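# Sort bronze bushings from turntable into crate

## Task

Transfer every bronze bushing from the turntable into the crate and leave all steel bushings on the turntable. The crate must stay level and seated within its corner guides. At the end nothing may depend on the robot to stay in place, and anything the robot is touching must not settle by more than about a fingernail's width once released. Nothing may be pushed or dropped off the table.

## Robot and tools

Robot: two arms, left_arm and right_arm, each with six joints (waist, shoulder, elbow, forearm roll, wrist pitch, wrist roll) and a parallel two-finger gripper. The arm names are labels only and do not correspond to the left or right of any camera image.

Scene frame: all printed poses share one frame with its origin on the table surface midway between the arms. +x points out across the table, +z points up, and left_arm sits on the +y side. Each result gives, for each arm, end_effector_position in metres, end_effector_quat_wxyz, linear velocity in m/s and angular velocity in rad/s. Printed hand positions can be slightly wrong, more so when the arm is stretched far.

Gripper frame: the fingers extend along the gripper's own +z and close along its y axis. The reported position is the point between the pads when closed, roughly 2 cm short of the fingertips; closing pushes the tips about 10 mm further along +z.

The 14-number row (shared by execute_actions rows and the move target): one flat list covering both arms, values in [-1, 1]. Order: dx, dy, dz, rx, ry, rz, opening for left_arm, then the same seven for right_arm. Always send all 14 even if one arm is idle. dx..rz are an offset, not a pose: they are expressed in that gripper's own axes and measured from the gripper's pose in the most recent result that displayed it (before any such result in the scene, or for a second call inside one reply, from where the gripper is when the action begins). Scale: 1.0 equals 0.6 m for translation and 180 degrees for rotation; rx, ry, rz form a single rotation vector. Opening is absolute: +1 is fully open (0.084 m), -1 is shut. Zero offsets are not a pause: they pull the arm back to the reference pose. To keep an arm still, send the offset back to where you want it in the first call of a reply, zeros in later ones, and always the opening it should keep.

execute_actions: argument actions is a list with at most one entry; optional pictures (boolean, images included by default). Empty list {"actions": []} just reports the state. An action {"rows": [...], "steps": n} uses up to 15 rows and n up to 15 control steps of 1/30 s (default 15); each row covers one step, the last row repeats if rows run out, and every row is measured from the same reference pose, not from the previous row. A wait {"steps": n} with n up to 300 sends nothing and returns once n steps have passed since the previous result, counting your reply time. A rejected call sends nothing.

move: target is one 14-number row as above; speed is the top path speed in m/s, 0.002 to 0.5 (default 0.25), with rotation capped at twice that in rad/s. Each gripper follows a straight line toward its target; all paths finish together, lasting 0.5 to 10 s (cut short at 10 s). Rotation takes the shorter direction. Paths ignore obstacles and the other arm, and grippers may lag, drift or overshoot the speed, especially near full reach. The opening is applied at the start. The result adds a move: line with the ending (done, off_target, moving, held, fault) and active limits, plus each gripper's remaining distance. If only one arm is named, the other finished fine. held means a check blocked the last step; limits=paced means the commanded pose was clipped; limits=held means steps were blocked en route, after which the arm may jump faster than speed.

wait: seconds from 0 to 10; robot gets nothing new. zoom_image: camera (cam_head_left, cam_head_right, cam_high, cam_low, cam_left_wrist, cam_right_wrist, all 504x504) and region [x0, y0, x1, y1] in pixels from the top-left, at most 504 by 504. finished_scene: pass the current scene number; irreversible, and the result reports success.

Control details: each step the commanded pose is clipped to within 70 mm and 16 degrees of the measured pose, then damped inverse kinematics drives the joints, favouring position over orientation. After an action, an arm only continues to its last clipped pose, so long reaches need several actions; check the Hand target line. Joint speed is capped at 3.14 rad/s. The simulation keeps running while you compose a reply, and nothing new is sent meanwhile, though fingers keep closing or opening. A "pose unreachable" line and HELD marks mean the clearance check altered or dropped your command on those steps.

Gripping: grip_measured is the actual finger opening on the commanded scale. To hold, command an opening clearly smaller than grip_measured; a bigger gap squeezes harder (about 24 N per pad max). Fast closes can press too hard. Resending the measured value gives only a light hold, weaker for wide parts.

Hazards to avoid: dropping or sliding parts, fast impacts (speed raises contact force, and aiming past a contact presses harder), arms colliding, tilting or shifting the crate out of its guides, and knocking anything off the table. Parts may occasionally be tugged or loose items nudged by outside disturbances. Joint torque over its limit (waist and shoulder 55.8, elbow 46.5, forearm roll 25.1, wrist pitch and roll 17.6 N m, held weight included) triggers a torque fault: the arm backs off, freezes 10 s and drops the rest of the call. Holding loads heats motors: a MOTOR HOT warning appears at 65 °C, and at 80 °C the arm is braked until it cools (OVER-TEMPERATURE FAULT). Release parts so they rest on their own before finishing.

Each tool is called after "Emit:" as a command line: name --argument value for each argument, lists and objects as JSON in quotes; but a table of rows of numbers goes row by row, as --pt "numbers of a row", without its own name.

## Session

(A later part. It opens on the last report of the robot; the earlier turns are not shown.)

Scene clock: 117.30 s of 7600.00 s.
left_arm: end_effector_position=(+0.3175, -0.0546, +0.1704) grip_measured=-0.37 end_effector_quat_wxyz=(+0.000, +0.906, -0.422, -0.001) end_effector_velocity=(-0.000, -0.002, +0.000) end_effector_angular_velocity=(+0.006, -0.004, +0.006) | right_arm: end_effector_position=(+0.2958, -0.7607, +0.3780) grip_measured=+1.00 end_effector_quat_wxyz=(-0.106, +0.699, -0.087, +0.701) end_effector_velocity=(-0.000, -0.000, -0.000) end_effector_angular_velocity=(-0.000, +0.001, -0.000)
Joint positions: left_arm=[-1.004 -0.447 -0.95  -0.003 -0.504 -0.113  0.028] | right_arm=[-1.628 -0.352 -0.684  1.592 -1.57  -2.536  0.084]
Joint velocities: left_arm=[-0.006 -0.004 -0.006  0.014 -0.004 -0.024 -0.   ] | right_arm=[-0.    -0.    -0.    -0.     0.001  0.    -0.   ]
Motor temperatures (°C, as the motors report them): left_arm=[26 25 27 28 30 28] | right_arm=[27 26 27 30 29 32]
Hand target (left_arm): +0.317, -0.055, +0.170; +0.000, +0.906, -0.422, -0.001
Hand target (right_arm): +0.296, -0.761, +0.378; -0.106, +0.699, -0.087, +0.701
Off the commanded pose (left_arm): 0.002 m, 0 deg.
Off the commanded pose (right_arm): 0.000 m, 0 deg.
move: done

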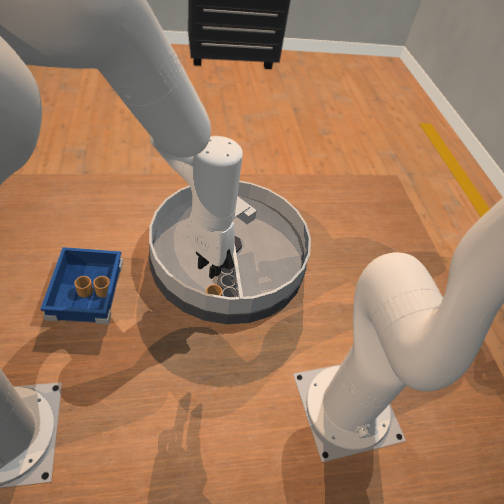

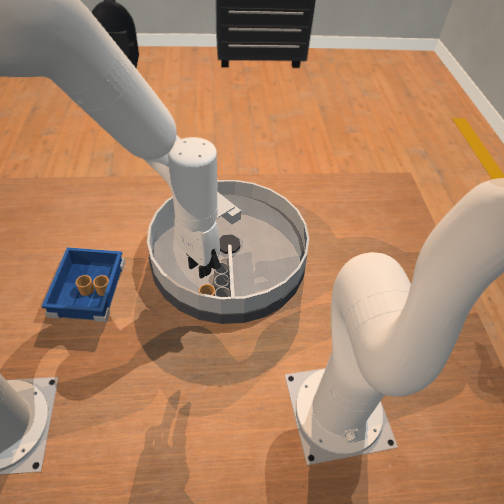

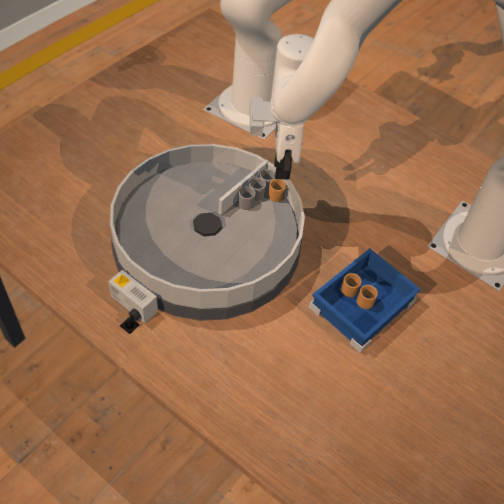

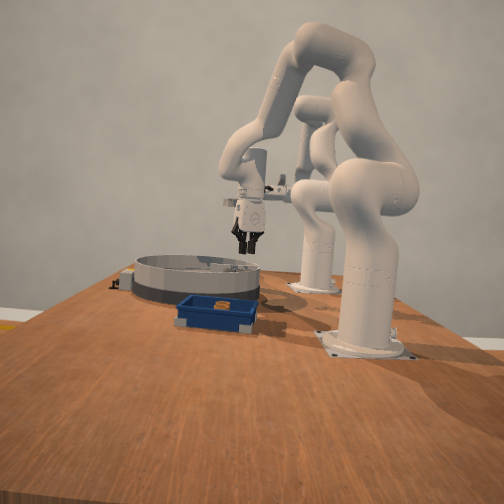

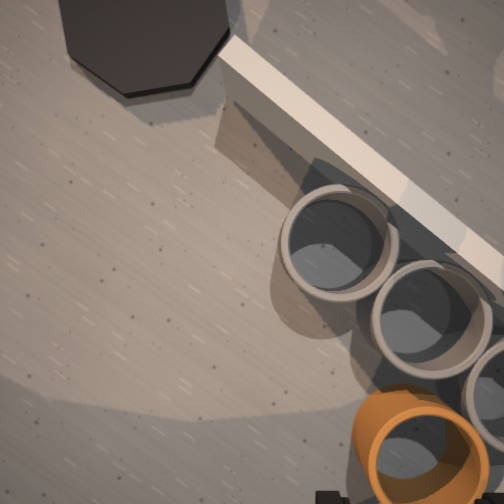

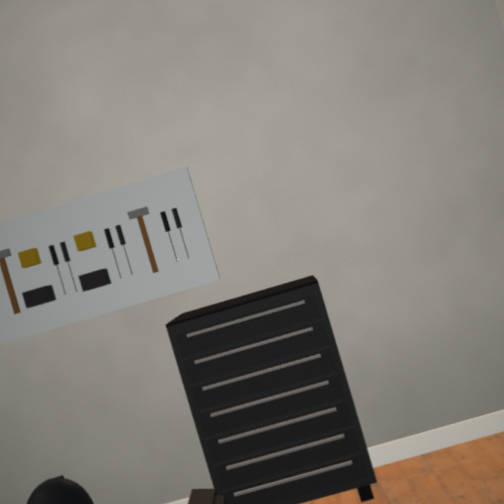

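Emit:
move --target '[0,0.006,0.088,0,0.195,0,-0.35,0,0,0,0,0,0,1]' --speed 0.3

Emit:
move --target '[-0.0135,0,0.0195,0,0,0,-0.35,0,0,0,0,0,0,1]' --speed 0.03

Emit:
move --target '[0.03,-0.13,0.021,0,0,0,-0.4,0,0,0,0,0,0,1]' --speed 0.05

Emit:
move --target '[0.057,0,-0.082,0,-0.195,0,-0.35,0,0,0,0,0,0,1]' --speed 0.3

Emit:
move --target '[0,0.08,0,0,0,0.222,0.1,0,0,0,0,0,0,1]' --speed 0.3

Scene clock: 120.20 s of 7600.00 s.
left_arm: end_effector_position=(+0.3148, -0.0568, +0.1179) grip_measured=-0.37 end_effector_quat_wxyz=(+0.127, +0.864, -0.403, +0.273) end_effector_velocity=(-0.001, +0.000, -0.001) end_effector_angular_velocity=(+0.002, -0.007, +0.004) | right_arm: end_effector_position=(+0.2958, -0.7607, +0.3780) grip_measured=+1.00 end_effector_quat_wxyz=(-0.106, +0.699, -0.087, +0.701) end_effector_velocity=(-0.000, -0.000, -0.000) end_effector_angular_velocity=(+0.000, +0.000, -0.000)
Joint positions: left_arm=[-1.058 -0.423 -0.559 -0.214  0.478  0.051  0.028] | right_arm=[-1.628 -0.352 -0.684  1.592 -1.57  -2.536  0.084]
Joint velocities: left_arm=[-0.007 -0.002  0.002 -0.022  0.008  0.015 -0.   ] | right_arm=[-0.    -0.001 -0.     0.     0.    -0.    -0.   ]
Motor temperatures (°C, as the motors report them): left_arm=[26 25 27 28 30 28] | right_arm=[27 26 27 30 29 32]
Hand target (left_arm): +0.315, -0.057, +0.118; +0.127, +0.864, -0.403, +0.273
Hand target (right_arm): +0.296, -0.761, +0.378; -0.106, +0.699, -0.087, +0.701
Off the commanded pose (left_arm): 0.000 m, 0 deg.
Off the commanded pose (right_arm): 0.000 m, 0 deg.
move: done

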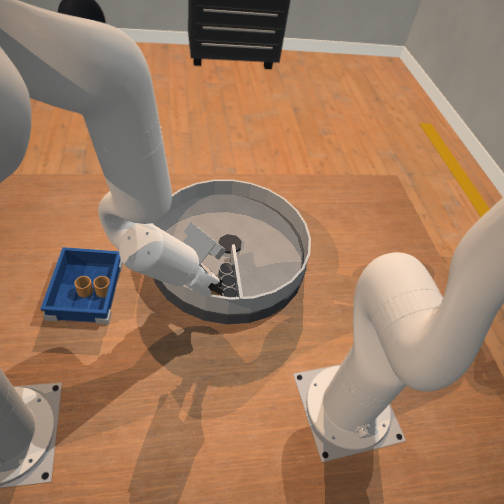

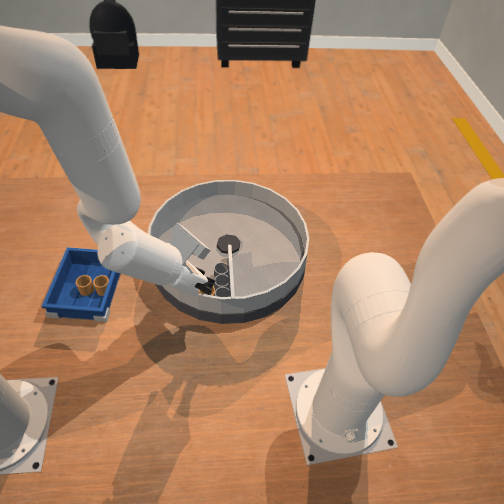

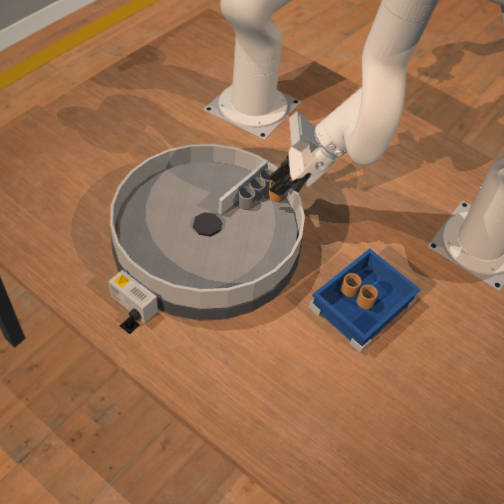

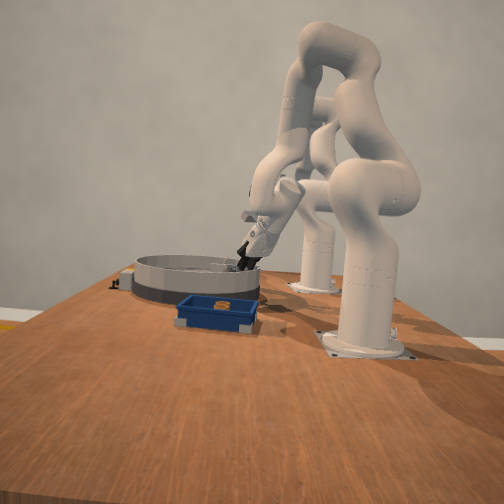

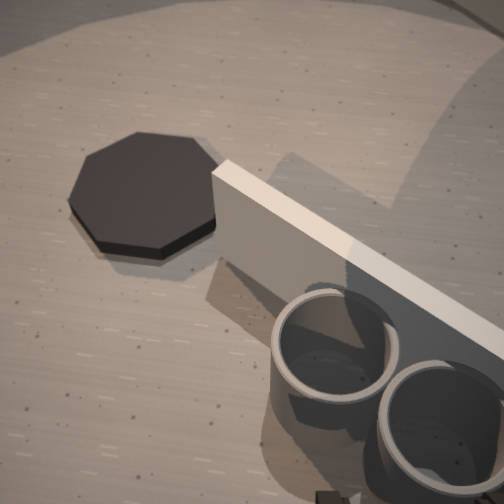

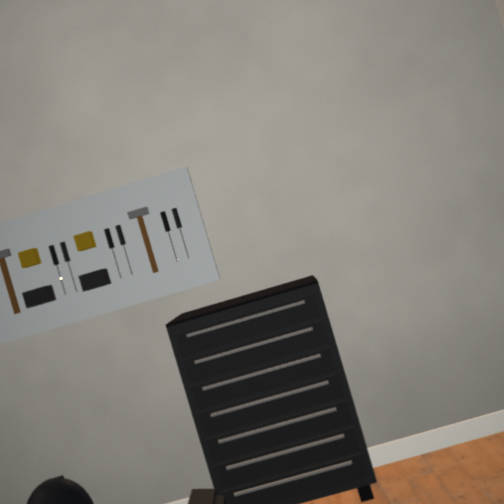

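Scene clock: 120.97 s of 7600.00 s.
left_arm: end_effector_position=(+0.3149, -0.0570, +0.1039) grip_measured=-0.37 end_effector_quat_wxyz=(+0.127, +0.864, -0.403, +0.273) end_effector_velocity=(-0.000, -0.000, -0.001) end_effector_angular_velocity=(-0.001, -0.000, -0.001) | right_arm: end_effector_position=(+0.2958, -0.7607, +0.3780) grip_measured=+1.00 end_effector_quat_wxyz=(-0.106, +0.699, -0.087, +0.701) end_effector_velocity=(+0.000, +0.000, +0.000) end_effector_angular_velocity=(-0.001, +0.000, +0.000)
Joint positions: left_arm=[-1.058 -0.464 -0.565 -0.2    0.513  0.035  0.028] | right_arm=[-1.628 -0.352 -0.684  1.592 -1.57  -2.536  0.084]
Joint velocities: left_arm=[-0.001 -0.003 -0.001  0.001  0.003 -0.002 -0.   ] | right_arm=[ 0.     0.001  0.001 -0.     0.    -0.    -0.   ]
Motor temperatures (°C, as the motors report them): left_arm=[26 25 27 28 30 28] | right_arm=[27 26 27 30 29 32]
Hand target (left_arm): +0.315, -0.057, +0.104; +0.127, +0.864, -0.403, +0.273
Hand target (right_arm): +0.296, -0.761, +0.378; -0.106, +0.699, -0.087, +0.701
Off the commanded pose (left_arm): 0.000 m, 0 deg.
Off the commanded pose (right_arm): 0.000 m, 0 deg.
move: done

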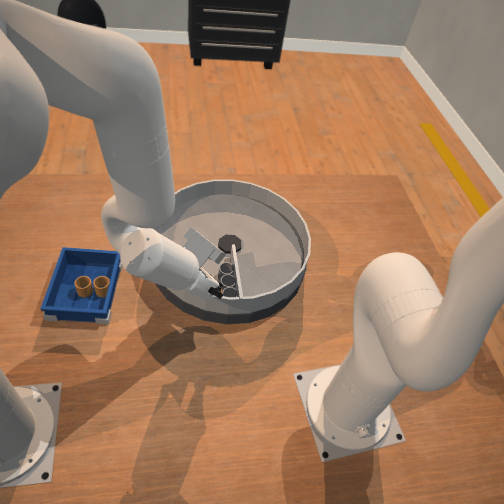

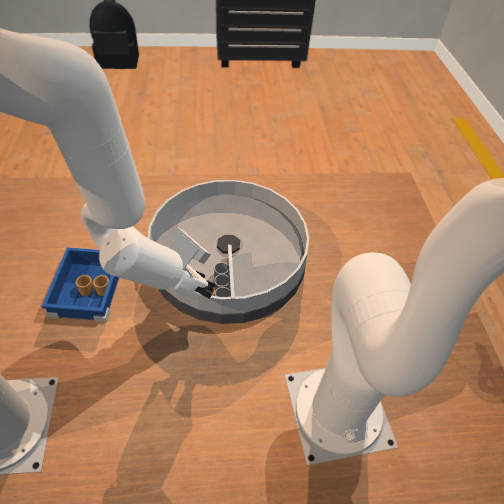

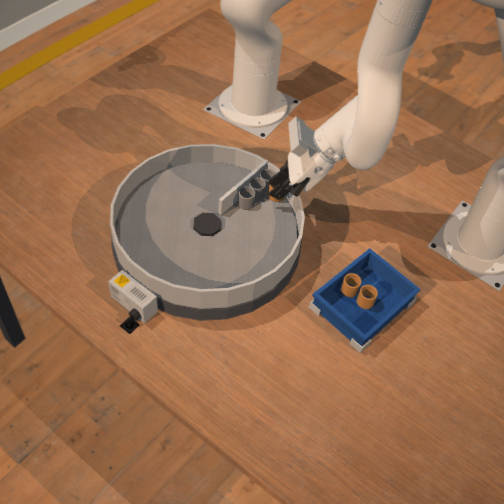

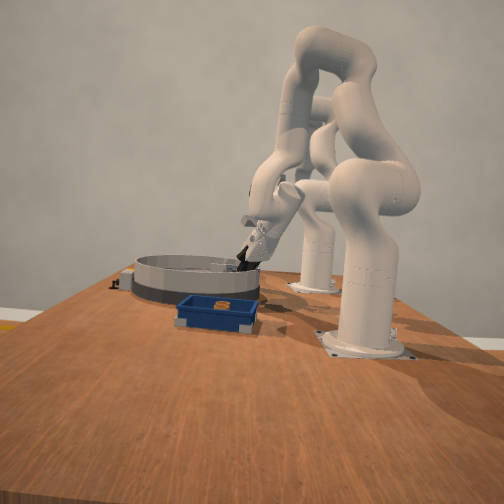

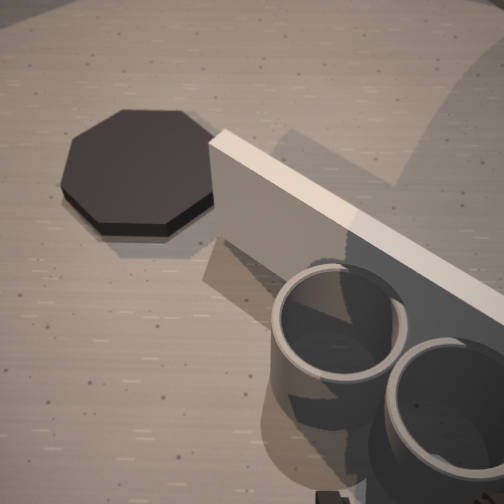

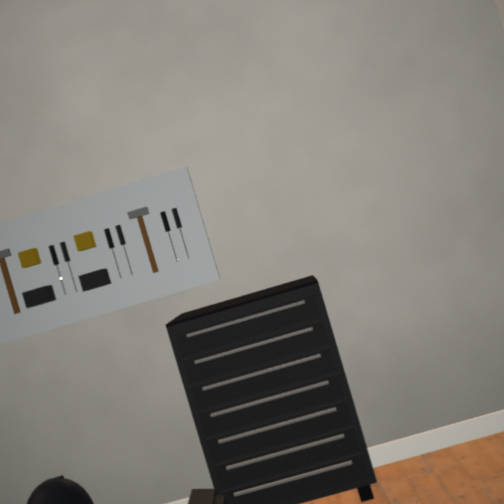

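Scene clock: 122.93 s of 7600.00 s.
left_arm: end_effector_position=(+0.3881, -0.0238, +0.1037) grip_measured=-0.42 end_effector_quat_wxyz=(+0.127, +0.864, -0.403, +0.273) end_effector_velocity=(+0.001, +0.001, -0.000) end_effector_angular_velocity=(+0.000, -0.000, -0.001) | right_arm: end_effector_position=(+0.2958, -0.7607, +0.3780) grip_measured=+1.00 end_effector_quat_wxyz=(-0.106, +0.699, -0.087, +0.701) end_effector_velocity=(+0.000, +0.000, -0.000) end_effector_angular_velocity=(+0.001, -0.000, +0.000)
Joint positions: left_arm=[-0.848 -0.488 -0.609  0.051  0.49  -0.012  0.026] | right_arm=[-1.628 -0.352 -0.684  1.592 -1.57  -2.536  0.084]
Joint velocities: left_arm=[ 0.003 -0.001 -0.001  0.005 -0.001 -0.     0.   ] | right_arm=[ 0. -0.  0. -0. -0.  0. -0.]
Motor temperatures (°C, as the motors report them): left_arm=[26 25 27 28 30 28] | right_arm=[27 26 27 30 29 32]
Hand target (left_arm): +0.388, -0.024, +0.104; +0.127, +0.864, -0.403, +0.273
Hand target (right_arm): +0.296, -0.761, +0.378; -0.106, +0.699, -0.087, +0.701
Off the commanded pose (left_arm): 0.001 m, 0 deg.
Off the commanded pose (right_arm): 0.000 m, 0 deg.
move: done

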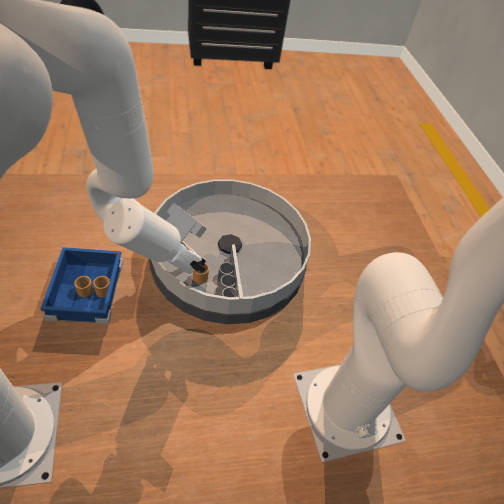

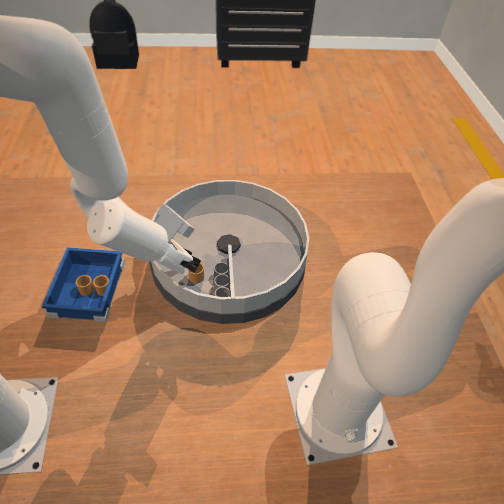

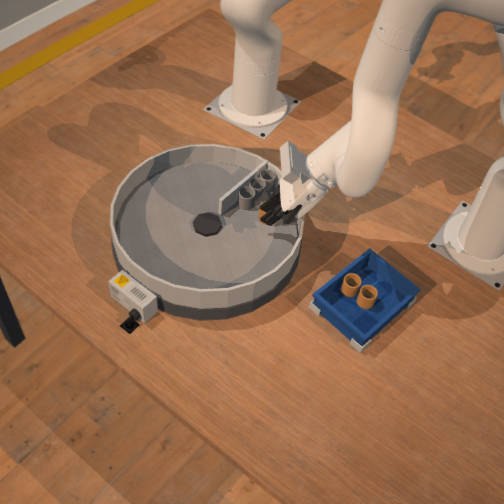

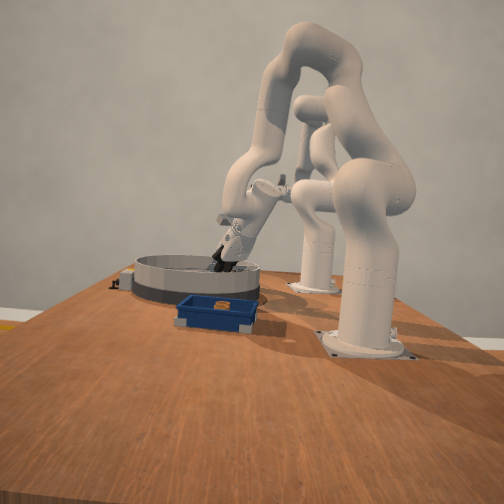

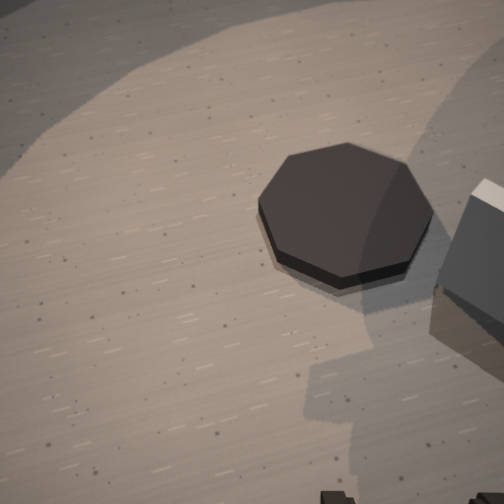

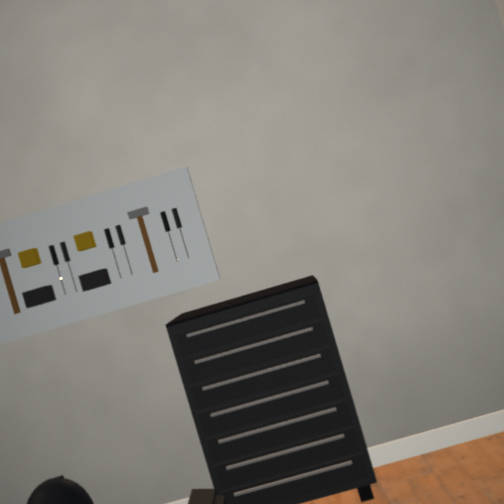

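Scene clock: 124.47 s of 7600.00 s.
left_arm: end_effector_position=(+0.3881, -0.0234, +0.1633) grip_measured=-0.37 end_effector_quat_wxyz=(+0.001, +0.906, -0.423, -0.001) end_effector_velocity=(+0.000, -0.000, +0.001) end_effector_angular_velocity=(+0.004, +0.005, +0.001) | right_arm: end_effector_position=(+0.2958, -0.7607, +0.3780) grip_measured=+1.00 end_effector_quat_wxyz=(-0.106, +0.699, -0.087, +0.701) end_effector_velocity=(-0.000, -0.000, -0.000) end_effector_angular_velocity=(+0.000, -0.000, -0.000)
Joint positions: left_arm=[-0.857 -0.495 -1.003 -0.005 -0.508  0.036  0.028] | right_arm=[-1.628 -0.352 -0.684  1.592 -1.57  -2.536  0.084]
Joint velocities: left_arm=[ 0.001 -0.003 -0.007 -0.002 -0.01   0.001 -0.   ] | right_arm=[-0.    -0.001 -0.     0.    -0.    -0.     0.   ]
Motor temperatures (°C, as the motors report them): left_arm=[26 25 27 28 30 28] | right_arm=[27 26 27 30 29 32]
Hand target (left_arm): +0.388, -0.024, +0.163; +0.001, +0.906, -0.423, -0.001
Hand target (right_arm): +0.296, -0.761, +0.378; -0.106, +0.699, -0.087, +0.701
Off the commanded pose (left_arm): 0.000 m, 0 deg.
Off the commanded pose (right_arm): 0.000 m, 0 deg.
move: done

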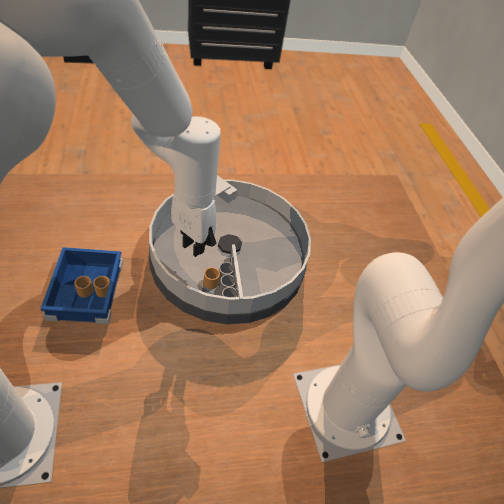

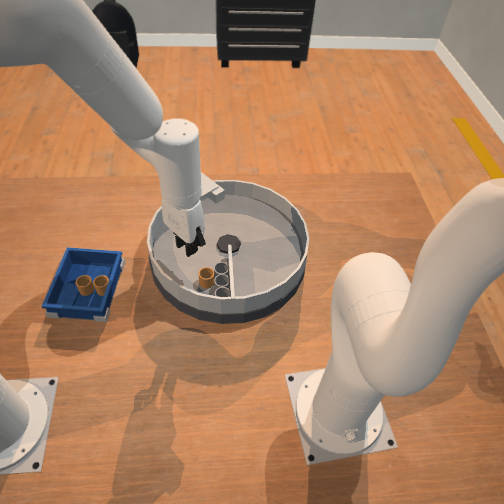

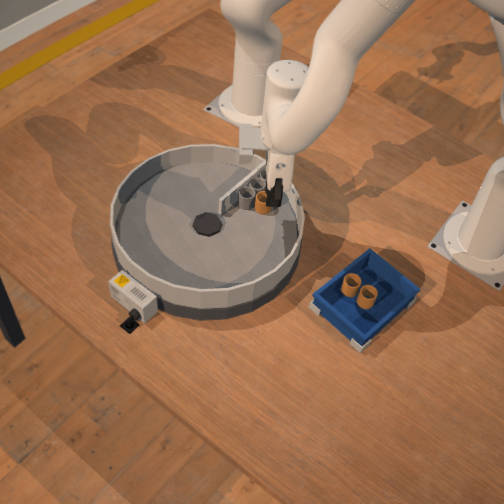

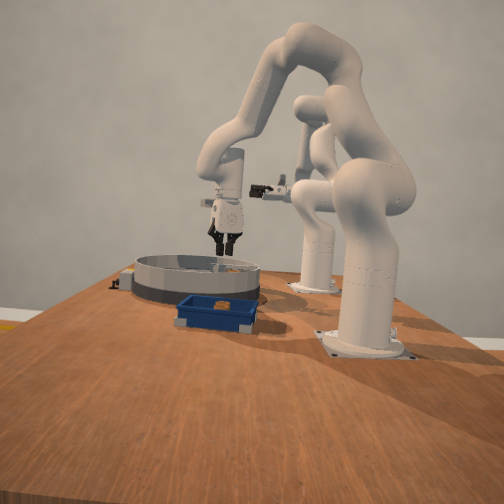

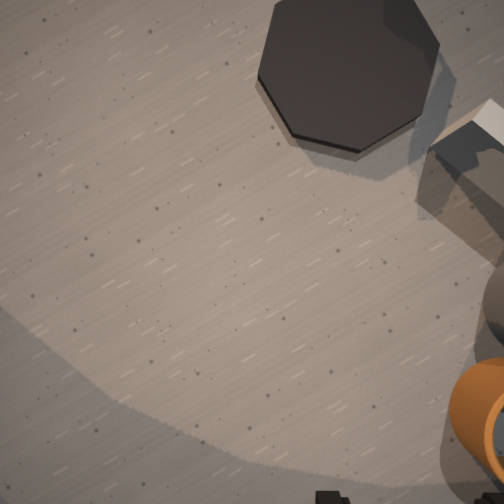

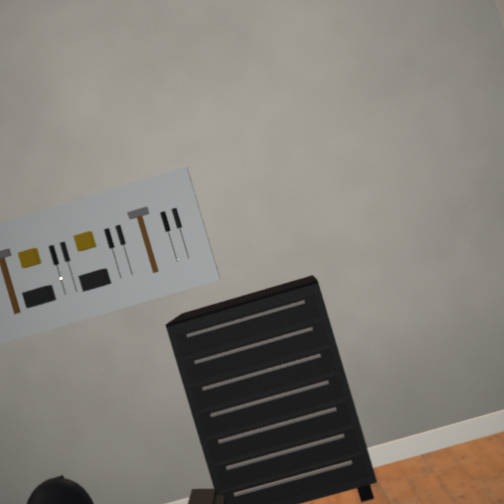

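Scene clock: 126.10 s of 7600.00 s.
left_arm: end_effector_position=(+0.3516, -0.0543, +0.1634) grip_measured=+0.09 end_effector_quat_wxyz=(+0.001, +0.708, -0.707, -0.000) end_effector_velocity=(-0.000, -0.000, +0.000) end_effector_angular_velocity=(-0.001, +0.001, -0.007) | right_arm: end_effector_position=(+0.2958, -0.7607, +0.3780) grip_measured=+1.00 end_effector_quat_wxyz=(-0.106, +0.699, -0.087, +0.701) end_effector_velocity=(-0.000, +0.000, +0.000) end_effector_angular_velocity=(-0.001, -0.001, +0.000)
Joint positions: left_arm=[-0.949 -0.497 -1.006 -0.004 -0.509  0.64   0.048] | right_arm=[-1.628 -0.352 -0.684  1.592 -1.57  -2.536  0.084]
Joint velocities: left_arm=[-0.001 -0.    -0.    -0.003  0.     0.01  -0.   ] | right_arm=[-0.     0.001  0.    -0.    -0.001 -0.    -0.   ]
Motor temperatures (°C, as the motors report them): left_arm=[26 25 27 28 30 28] | right_arm=[27 26 27 30 29 32]
Hand target (left_arm): +0.352, -0.054, +0.163; +0.001, +0.707, -0.707, -0.000
Hand target (right_arm): +0.296, -0.761, +0.378; -0.106, +0.699, -0.087, +0.701
Off the commanded pose (left_arm): 0.000 m, 0 deg.
Off the commanded pose (right_arm): 0.000 m, 0 deg.
move: done

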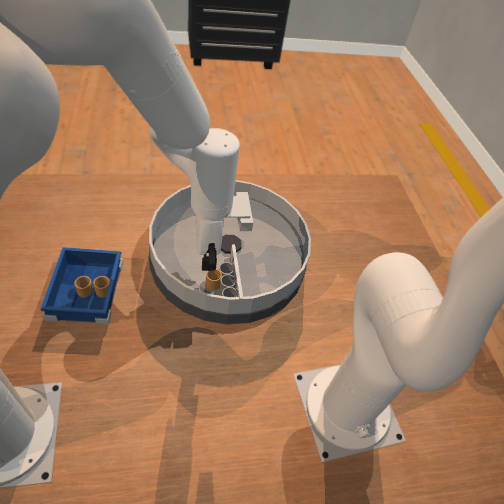

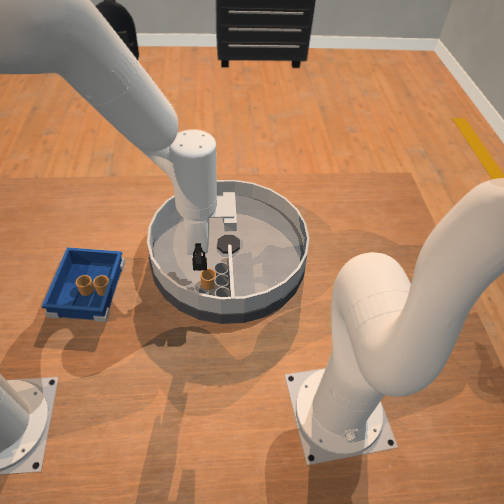

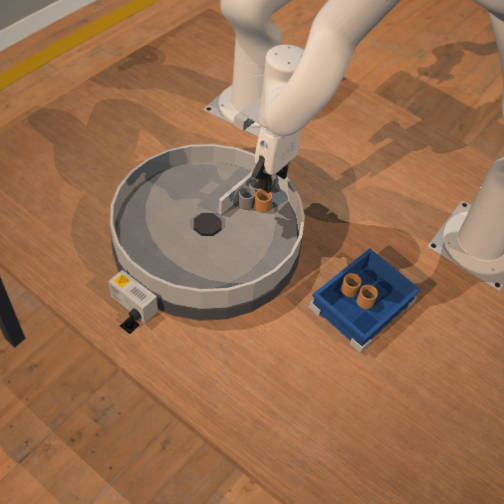

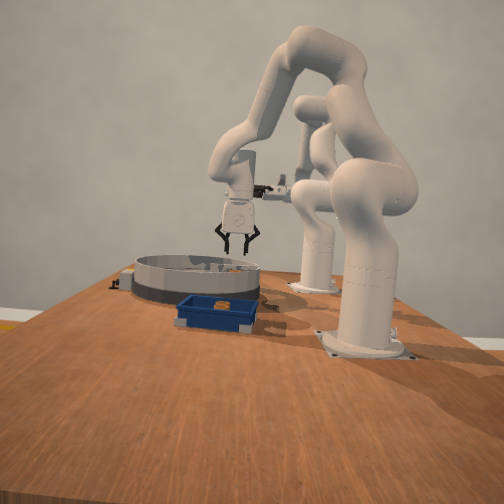

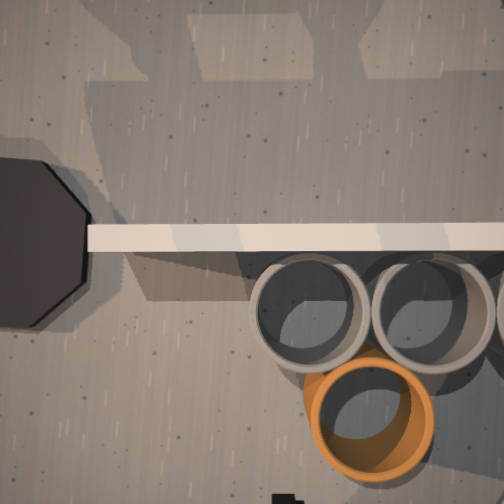

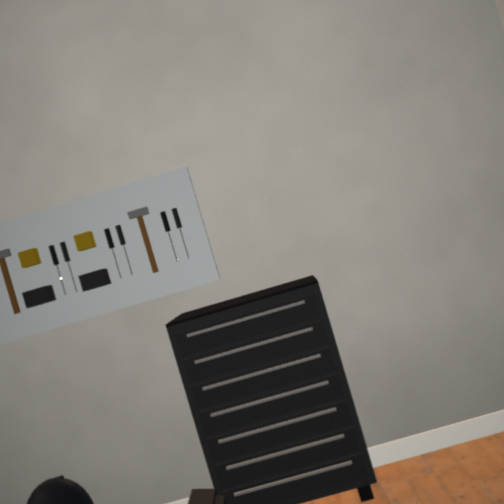

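Emit:
move --target '[0.019,0.005,0.13,0,0,0,0.1,0,0,0,0,0,0,1]' --speed 0.12

Emit:
execute_actions --actions '[{"rows":[[0,0,0,0,0,0,-0.5,0,0,0,0,0,0,1]],"steps":8}]' --pictures false

Emit:
move --target '[-0.02,0,-0.115,0,0,0,-0.5,0,0,0,0,0,0,1]' --speed 0.2

Emit:
move --target '[-0.49,-0.12,0,0,0,-0.46,-0.5,0,0,0,0,0,0,1]' --speed 0.4

Scene clock: 129.10 s of 7600.00 s.
left_arm: end_effector_position=(+0.3486, -0.0658, +0.0859) grip_measured=+0.09 end_effector_quat_wxyz=(+0.001, +0.708, -0.707, -0.000) end_effector_velocity=(-0.000, +0.000, -0.002) end_effector_angular_velocity=(+0.001, +0.001, +0.001) | right_arm: end_effector_position=(+0.2958, -0.7607, +0.3780) grip_measured=+1.00 end_effector_quat_wxyz=(-0.106, +0.699, -0.087, +0.701) end_effector_velocity=(+0.000, +0.000, -0.000) end_effector_angular_velocity=(+0.000, -0.001, +0.001)
Joint positions: left_arm=[-0.966 -0.656 -1.026 -0.005 -0.371  0.624  0.048] | right_arm=[-1.628 -0.352 -0.684  1.592 -1.57  -2.536  0.084]
Joint velocities: left_arm=[-0.    -0.005 -0.001 -0.     0.003 -0.001 -0.   ] | right_arm=[ 0.001 -0.001 -0.     0.    -0.001 -0.    -0.   ]
Motor temperatures (°C, as the motors report them): left_arm=[26 25 27 28 30 28] | right_arm=[27 26 27 30 29 32]
Hand target (left_arm): +0.349, -0.066, +0.086; +0.001, +0.708, -0.707, -0.000
Hand target (right_arm): +0.296, -0.761, +0.378; -0.106, +0.699, -0.087, +0.701
Off the commanded pose (left_arm): 0.001 m, 0 deg.
Off the commanded pose (right_arm): 0.000 m, 0 deg.
move: done

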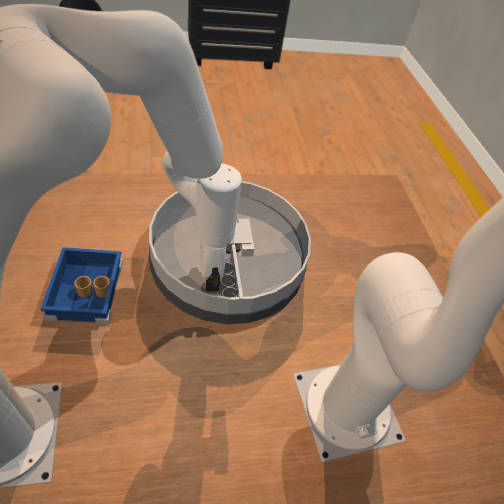

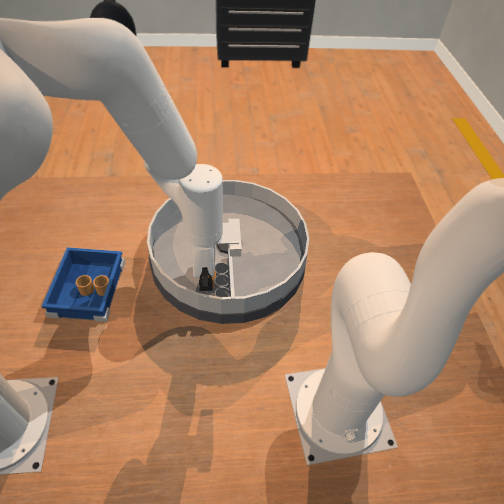

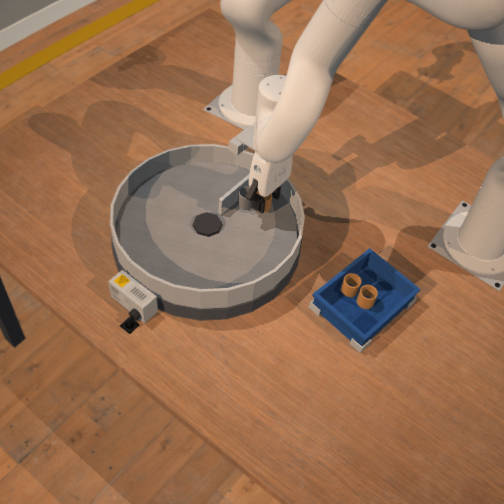

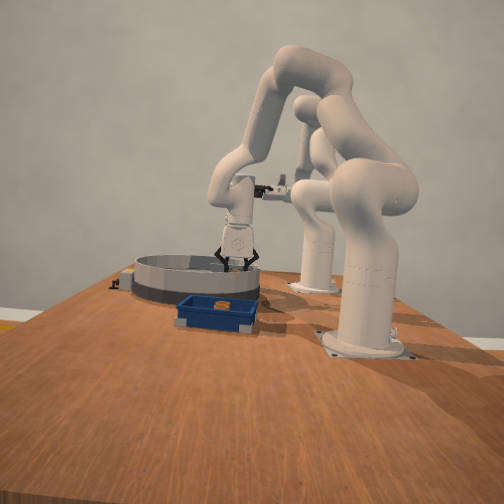

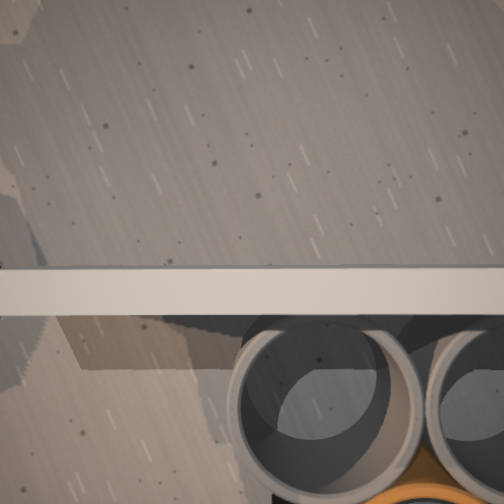

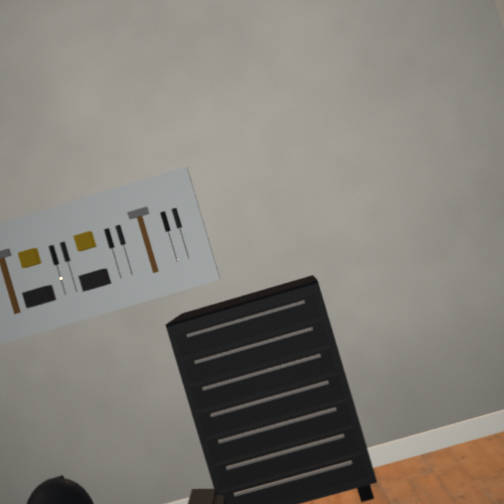

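Scene clock: 129.37 s of 7600.00 s.
left_arm: end_effector_position=(+0.3486, -0.0658, +0.0859) grip_measured=-0.15 end_effector_quat_wxyz=(+0.001, +0.708, -0.707, -0.000) end_effector_velocity=(+0.000, -0.000, -0.000) end_effector_angular_velocity=(-0.000, -0.000, -0.001) | right_arm: end_effector_position=(+0.2958, -0.7607, +0.3780) grip_measured=+1.00 end_effector_quat_wxyz=(-0.106, +0.699, -0.087, +0.701) end_effector_velocity=(+0.000, +0.000, +0.001) end_effector_angular_velocity=(-0.002, -0.000, +0.001)
Joint positions: left_arm=[-0.966 -0.655 -1.026 -0.005 -0.371  0.624  0.038] | right_arm=[-1.628 -0.352 -0.684  1.592 -1.57  -2.536  0.084]
Joint velocities: left_arm=[ 0.    -0.    -0.     0.     0.     0.001  0.   ] | right_arm=[ 0.001  0.001 -0.    -0.    -0.    -0.     0.   ]
Motor temperatures (°C, as the motors report them): left_arm=[26 25 27 28 30 28] | right_arm=[27 26 27 30 29 32]
Hand target (left_arm): +0.349, -0.066, +0.086; +0.001, +0.708, -0.707, -0.000
Hand target (right_arm): +0.296, -0.761, +0.378; -0.106, +0.699, -0.087, +0.701
Off the commanded pose (left_arm): 0.000 m, 0 deg.
Off the commanded pose (right_arm): 0.000 m, 0 deg.
Steps of this call (steps 1 to 8: all 8 steps of this action). Readings (end_effector_position):
1: left_arm (+0.3486, -0.0658, +0.0859) | right_arm (+0.2958, -0.7607, +0.3780)
2: left_arm (+0.3486, -0.0658, +0.0859) | right_arm (+0.2958, -0.7607, +0.3780)
4: left_arm (+0.3486, -0.0658, +0.0859) | right_arm (+0.2958, -0.7607, +0.3780)
8: the state above

Scene clock: 130.47 s of 7600.00 s.
left_arm: end_effector_position=(+0.3485, -0.0537, +0.1544) grip_measured=-0.15 end_effector_quat_wxyz=(+0.001, +0.708, -0.707, -0.000) end_effector_velocity=(+0.000, -0.000, +0.003) end_effector_angular_velocity=(-0.002, -0.001, -0.001) | right_arm: end_effector_position=(+0.2958, -0.7607, +0.3780) grip_measured=+1.00 end_effector_quat_wxyz=(-0.106, +0.699, -0.087, +0.701) end_effector_velocity=(+0.000, -0.000, -0.000) end_effector_angular_velocity=(-0.000, +0.001, -0.000)
Joint positions: left_arm=[-0.953 -0.508 -0.997 -0.004 -0.489  0.636  0.038] | right_arm=[-1.628 -0.352 -0.684  1.592 -1.57  -2.536  0.084]
Joint velocities: left_arm=[-0.     0.005 -0.    -0.    -0.003  0.001 -0.   ] | right_arm=[ 0.     0.    -0.     0.     0.001 -0.     0.   ]
Motor temperatures (°C, as the motors report them): left_arm=[26 25 27 28 30 28] | right_arm=[27 26 27 30 29 32]
Hand target (left_arm): +0.349, -0.054, +0.155; +0.001, +0.708, -0.707, -0.000
Hand target (right_arm): +0.296, -0.761, +0.378; -0.106, +0.699, -0.087, +0.701
Off the commanded pose (left_arm): 0.001 m, 0 deg.
Off the commanded pose (right_arm): 0.000 m, 0 deg.
move: done

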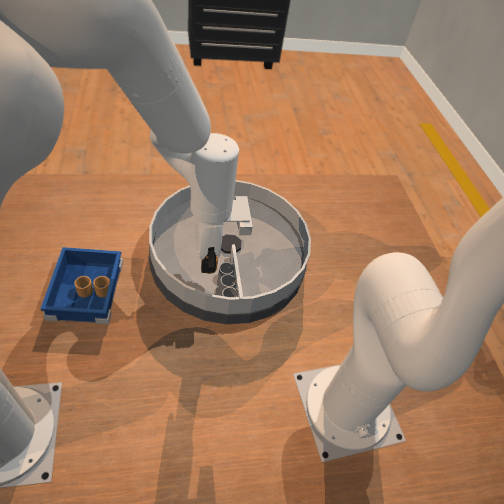

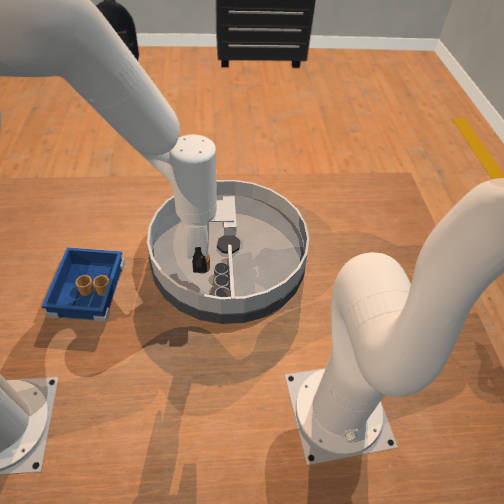

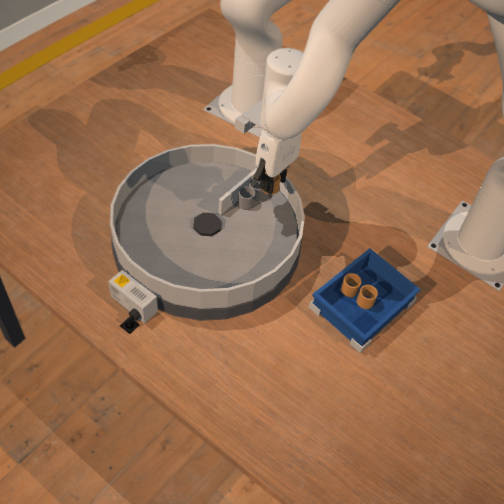

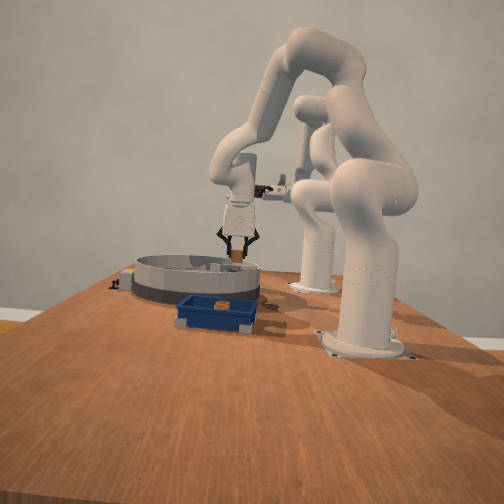

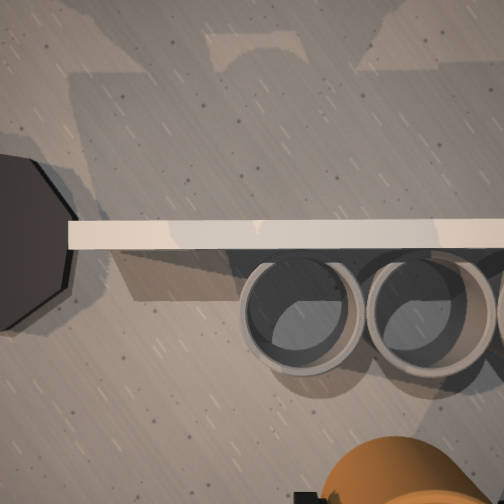

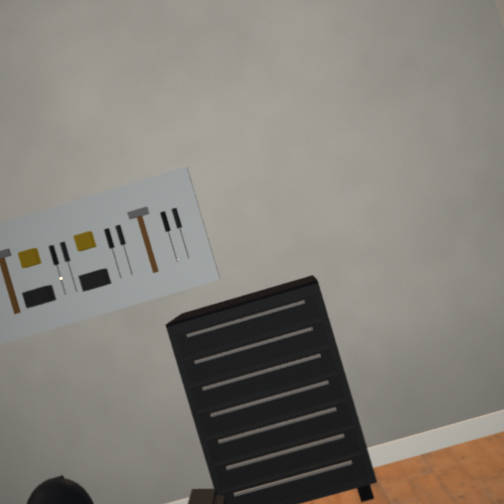

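Scene clock: 132.77 s of 7600.00 s.
left_arm: end_effector_position=(+0.4185, +0.2397, +0.1538) grip_measured=-0.15 end_effector_quat_wxyz=(+0.001, +0.998, -0.063, -0.001) end_effector_velocity=(+0.000, +0.002, -0.000) end_effector_angular_velocity=(+0.001, -0.000, +0.009) | right_arm: end_effector_position=(+0.2958, -0.7607, +0.3780) grip_measured=+1.00 end_effector_quat_wxyz=(-0.106, +0.699, -0.087, +0.701) end_effector_velocity=(-0.000, +0.000, -0.000) end_effector_angular_velocity=(+0.000, +0.001, -0.000)
Joint positions: left_arm=[-0.339 -0.271 -0.646 -0.009 -0.377 -0.189  0.038] | right_arm=[-1.628 -0.352 -0.684  1.592 -1.57  -2.536  0.084]
Joint velocities: left_arm=[ 0.004  0.     0.     0.003  0.    -0.008  0.   ] | right_arm=[-0.     0.     0.    -0.     0.001 -0.     0.   ]
Motor temperatures (°C, as the motors report them): left_arm=[26 25 27 28 30 28] | right_arm=[27 26 27 30 29 32]
Hand target (left_arm): +0.419, +0.240, +0.154; +0.001, +0.998, -0.062, -0.001
Hand target (right_arm): +0.296, -0.761, +0.378; -0.106, +0.699, -0.087, +0.701
Off the commanded pose (left_arm): 0.002 m, 0 deg.
Off the commanded pose (right_arm): 0.000 m, 0 deg.
move: done

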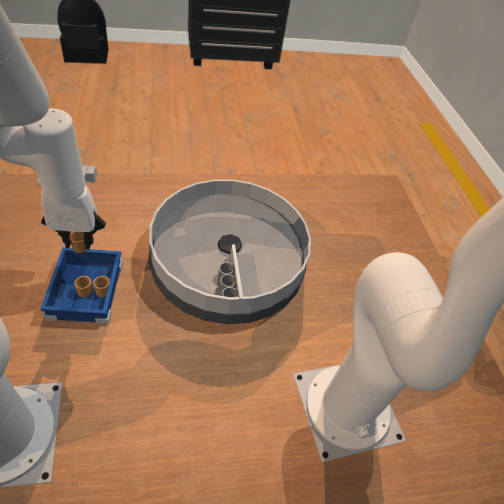

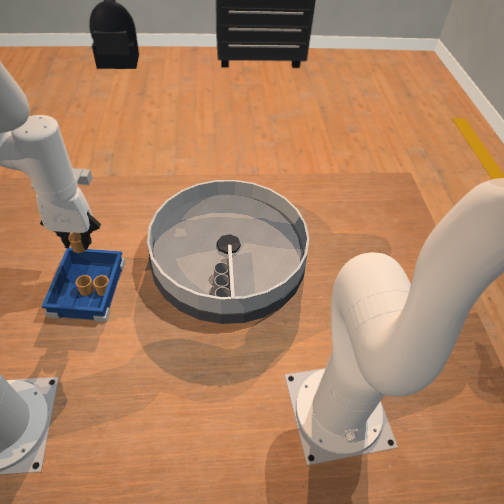

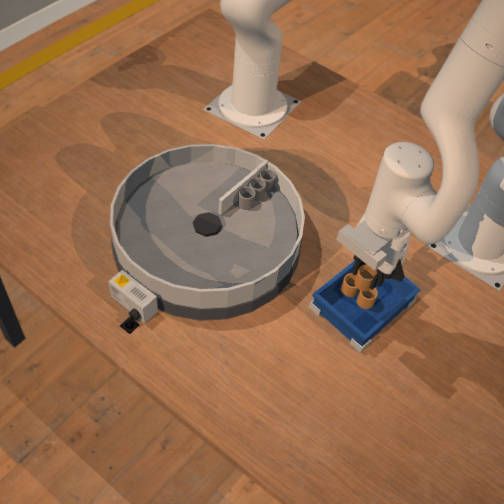

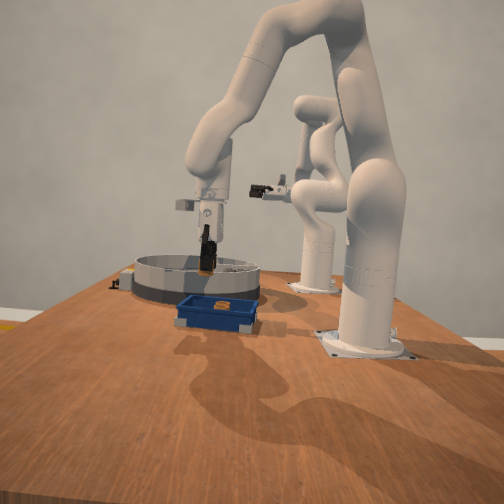

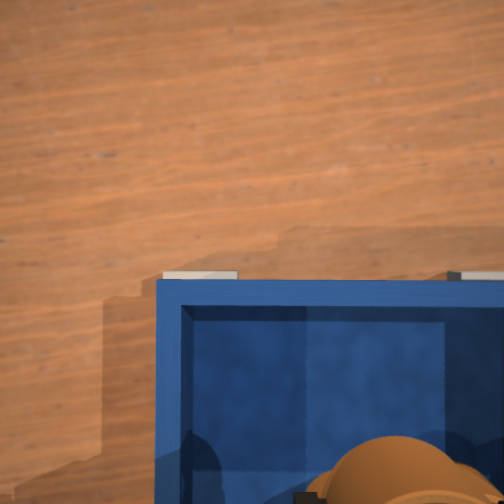

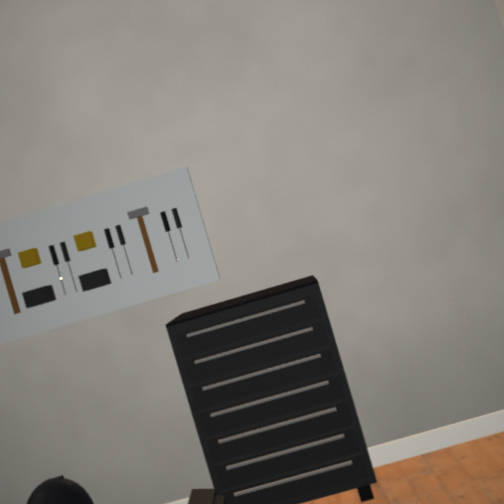

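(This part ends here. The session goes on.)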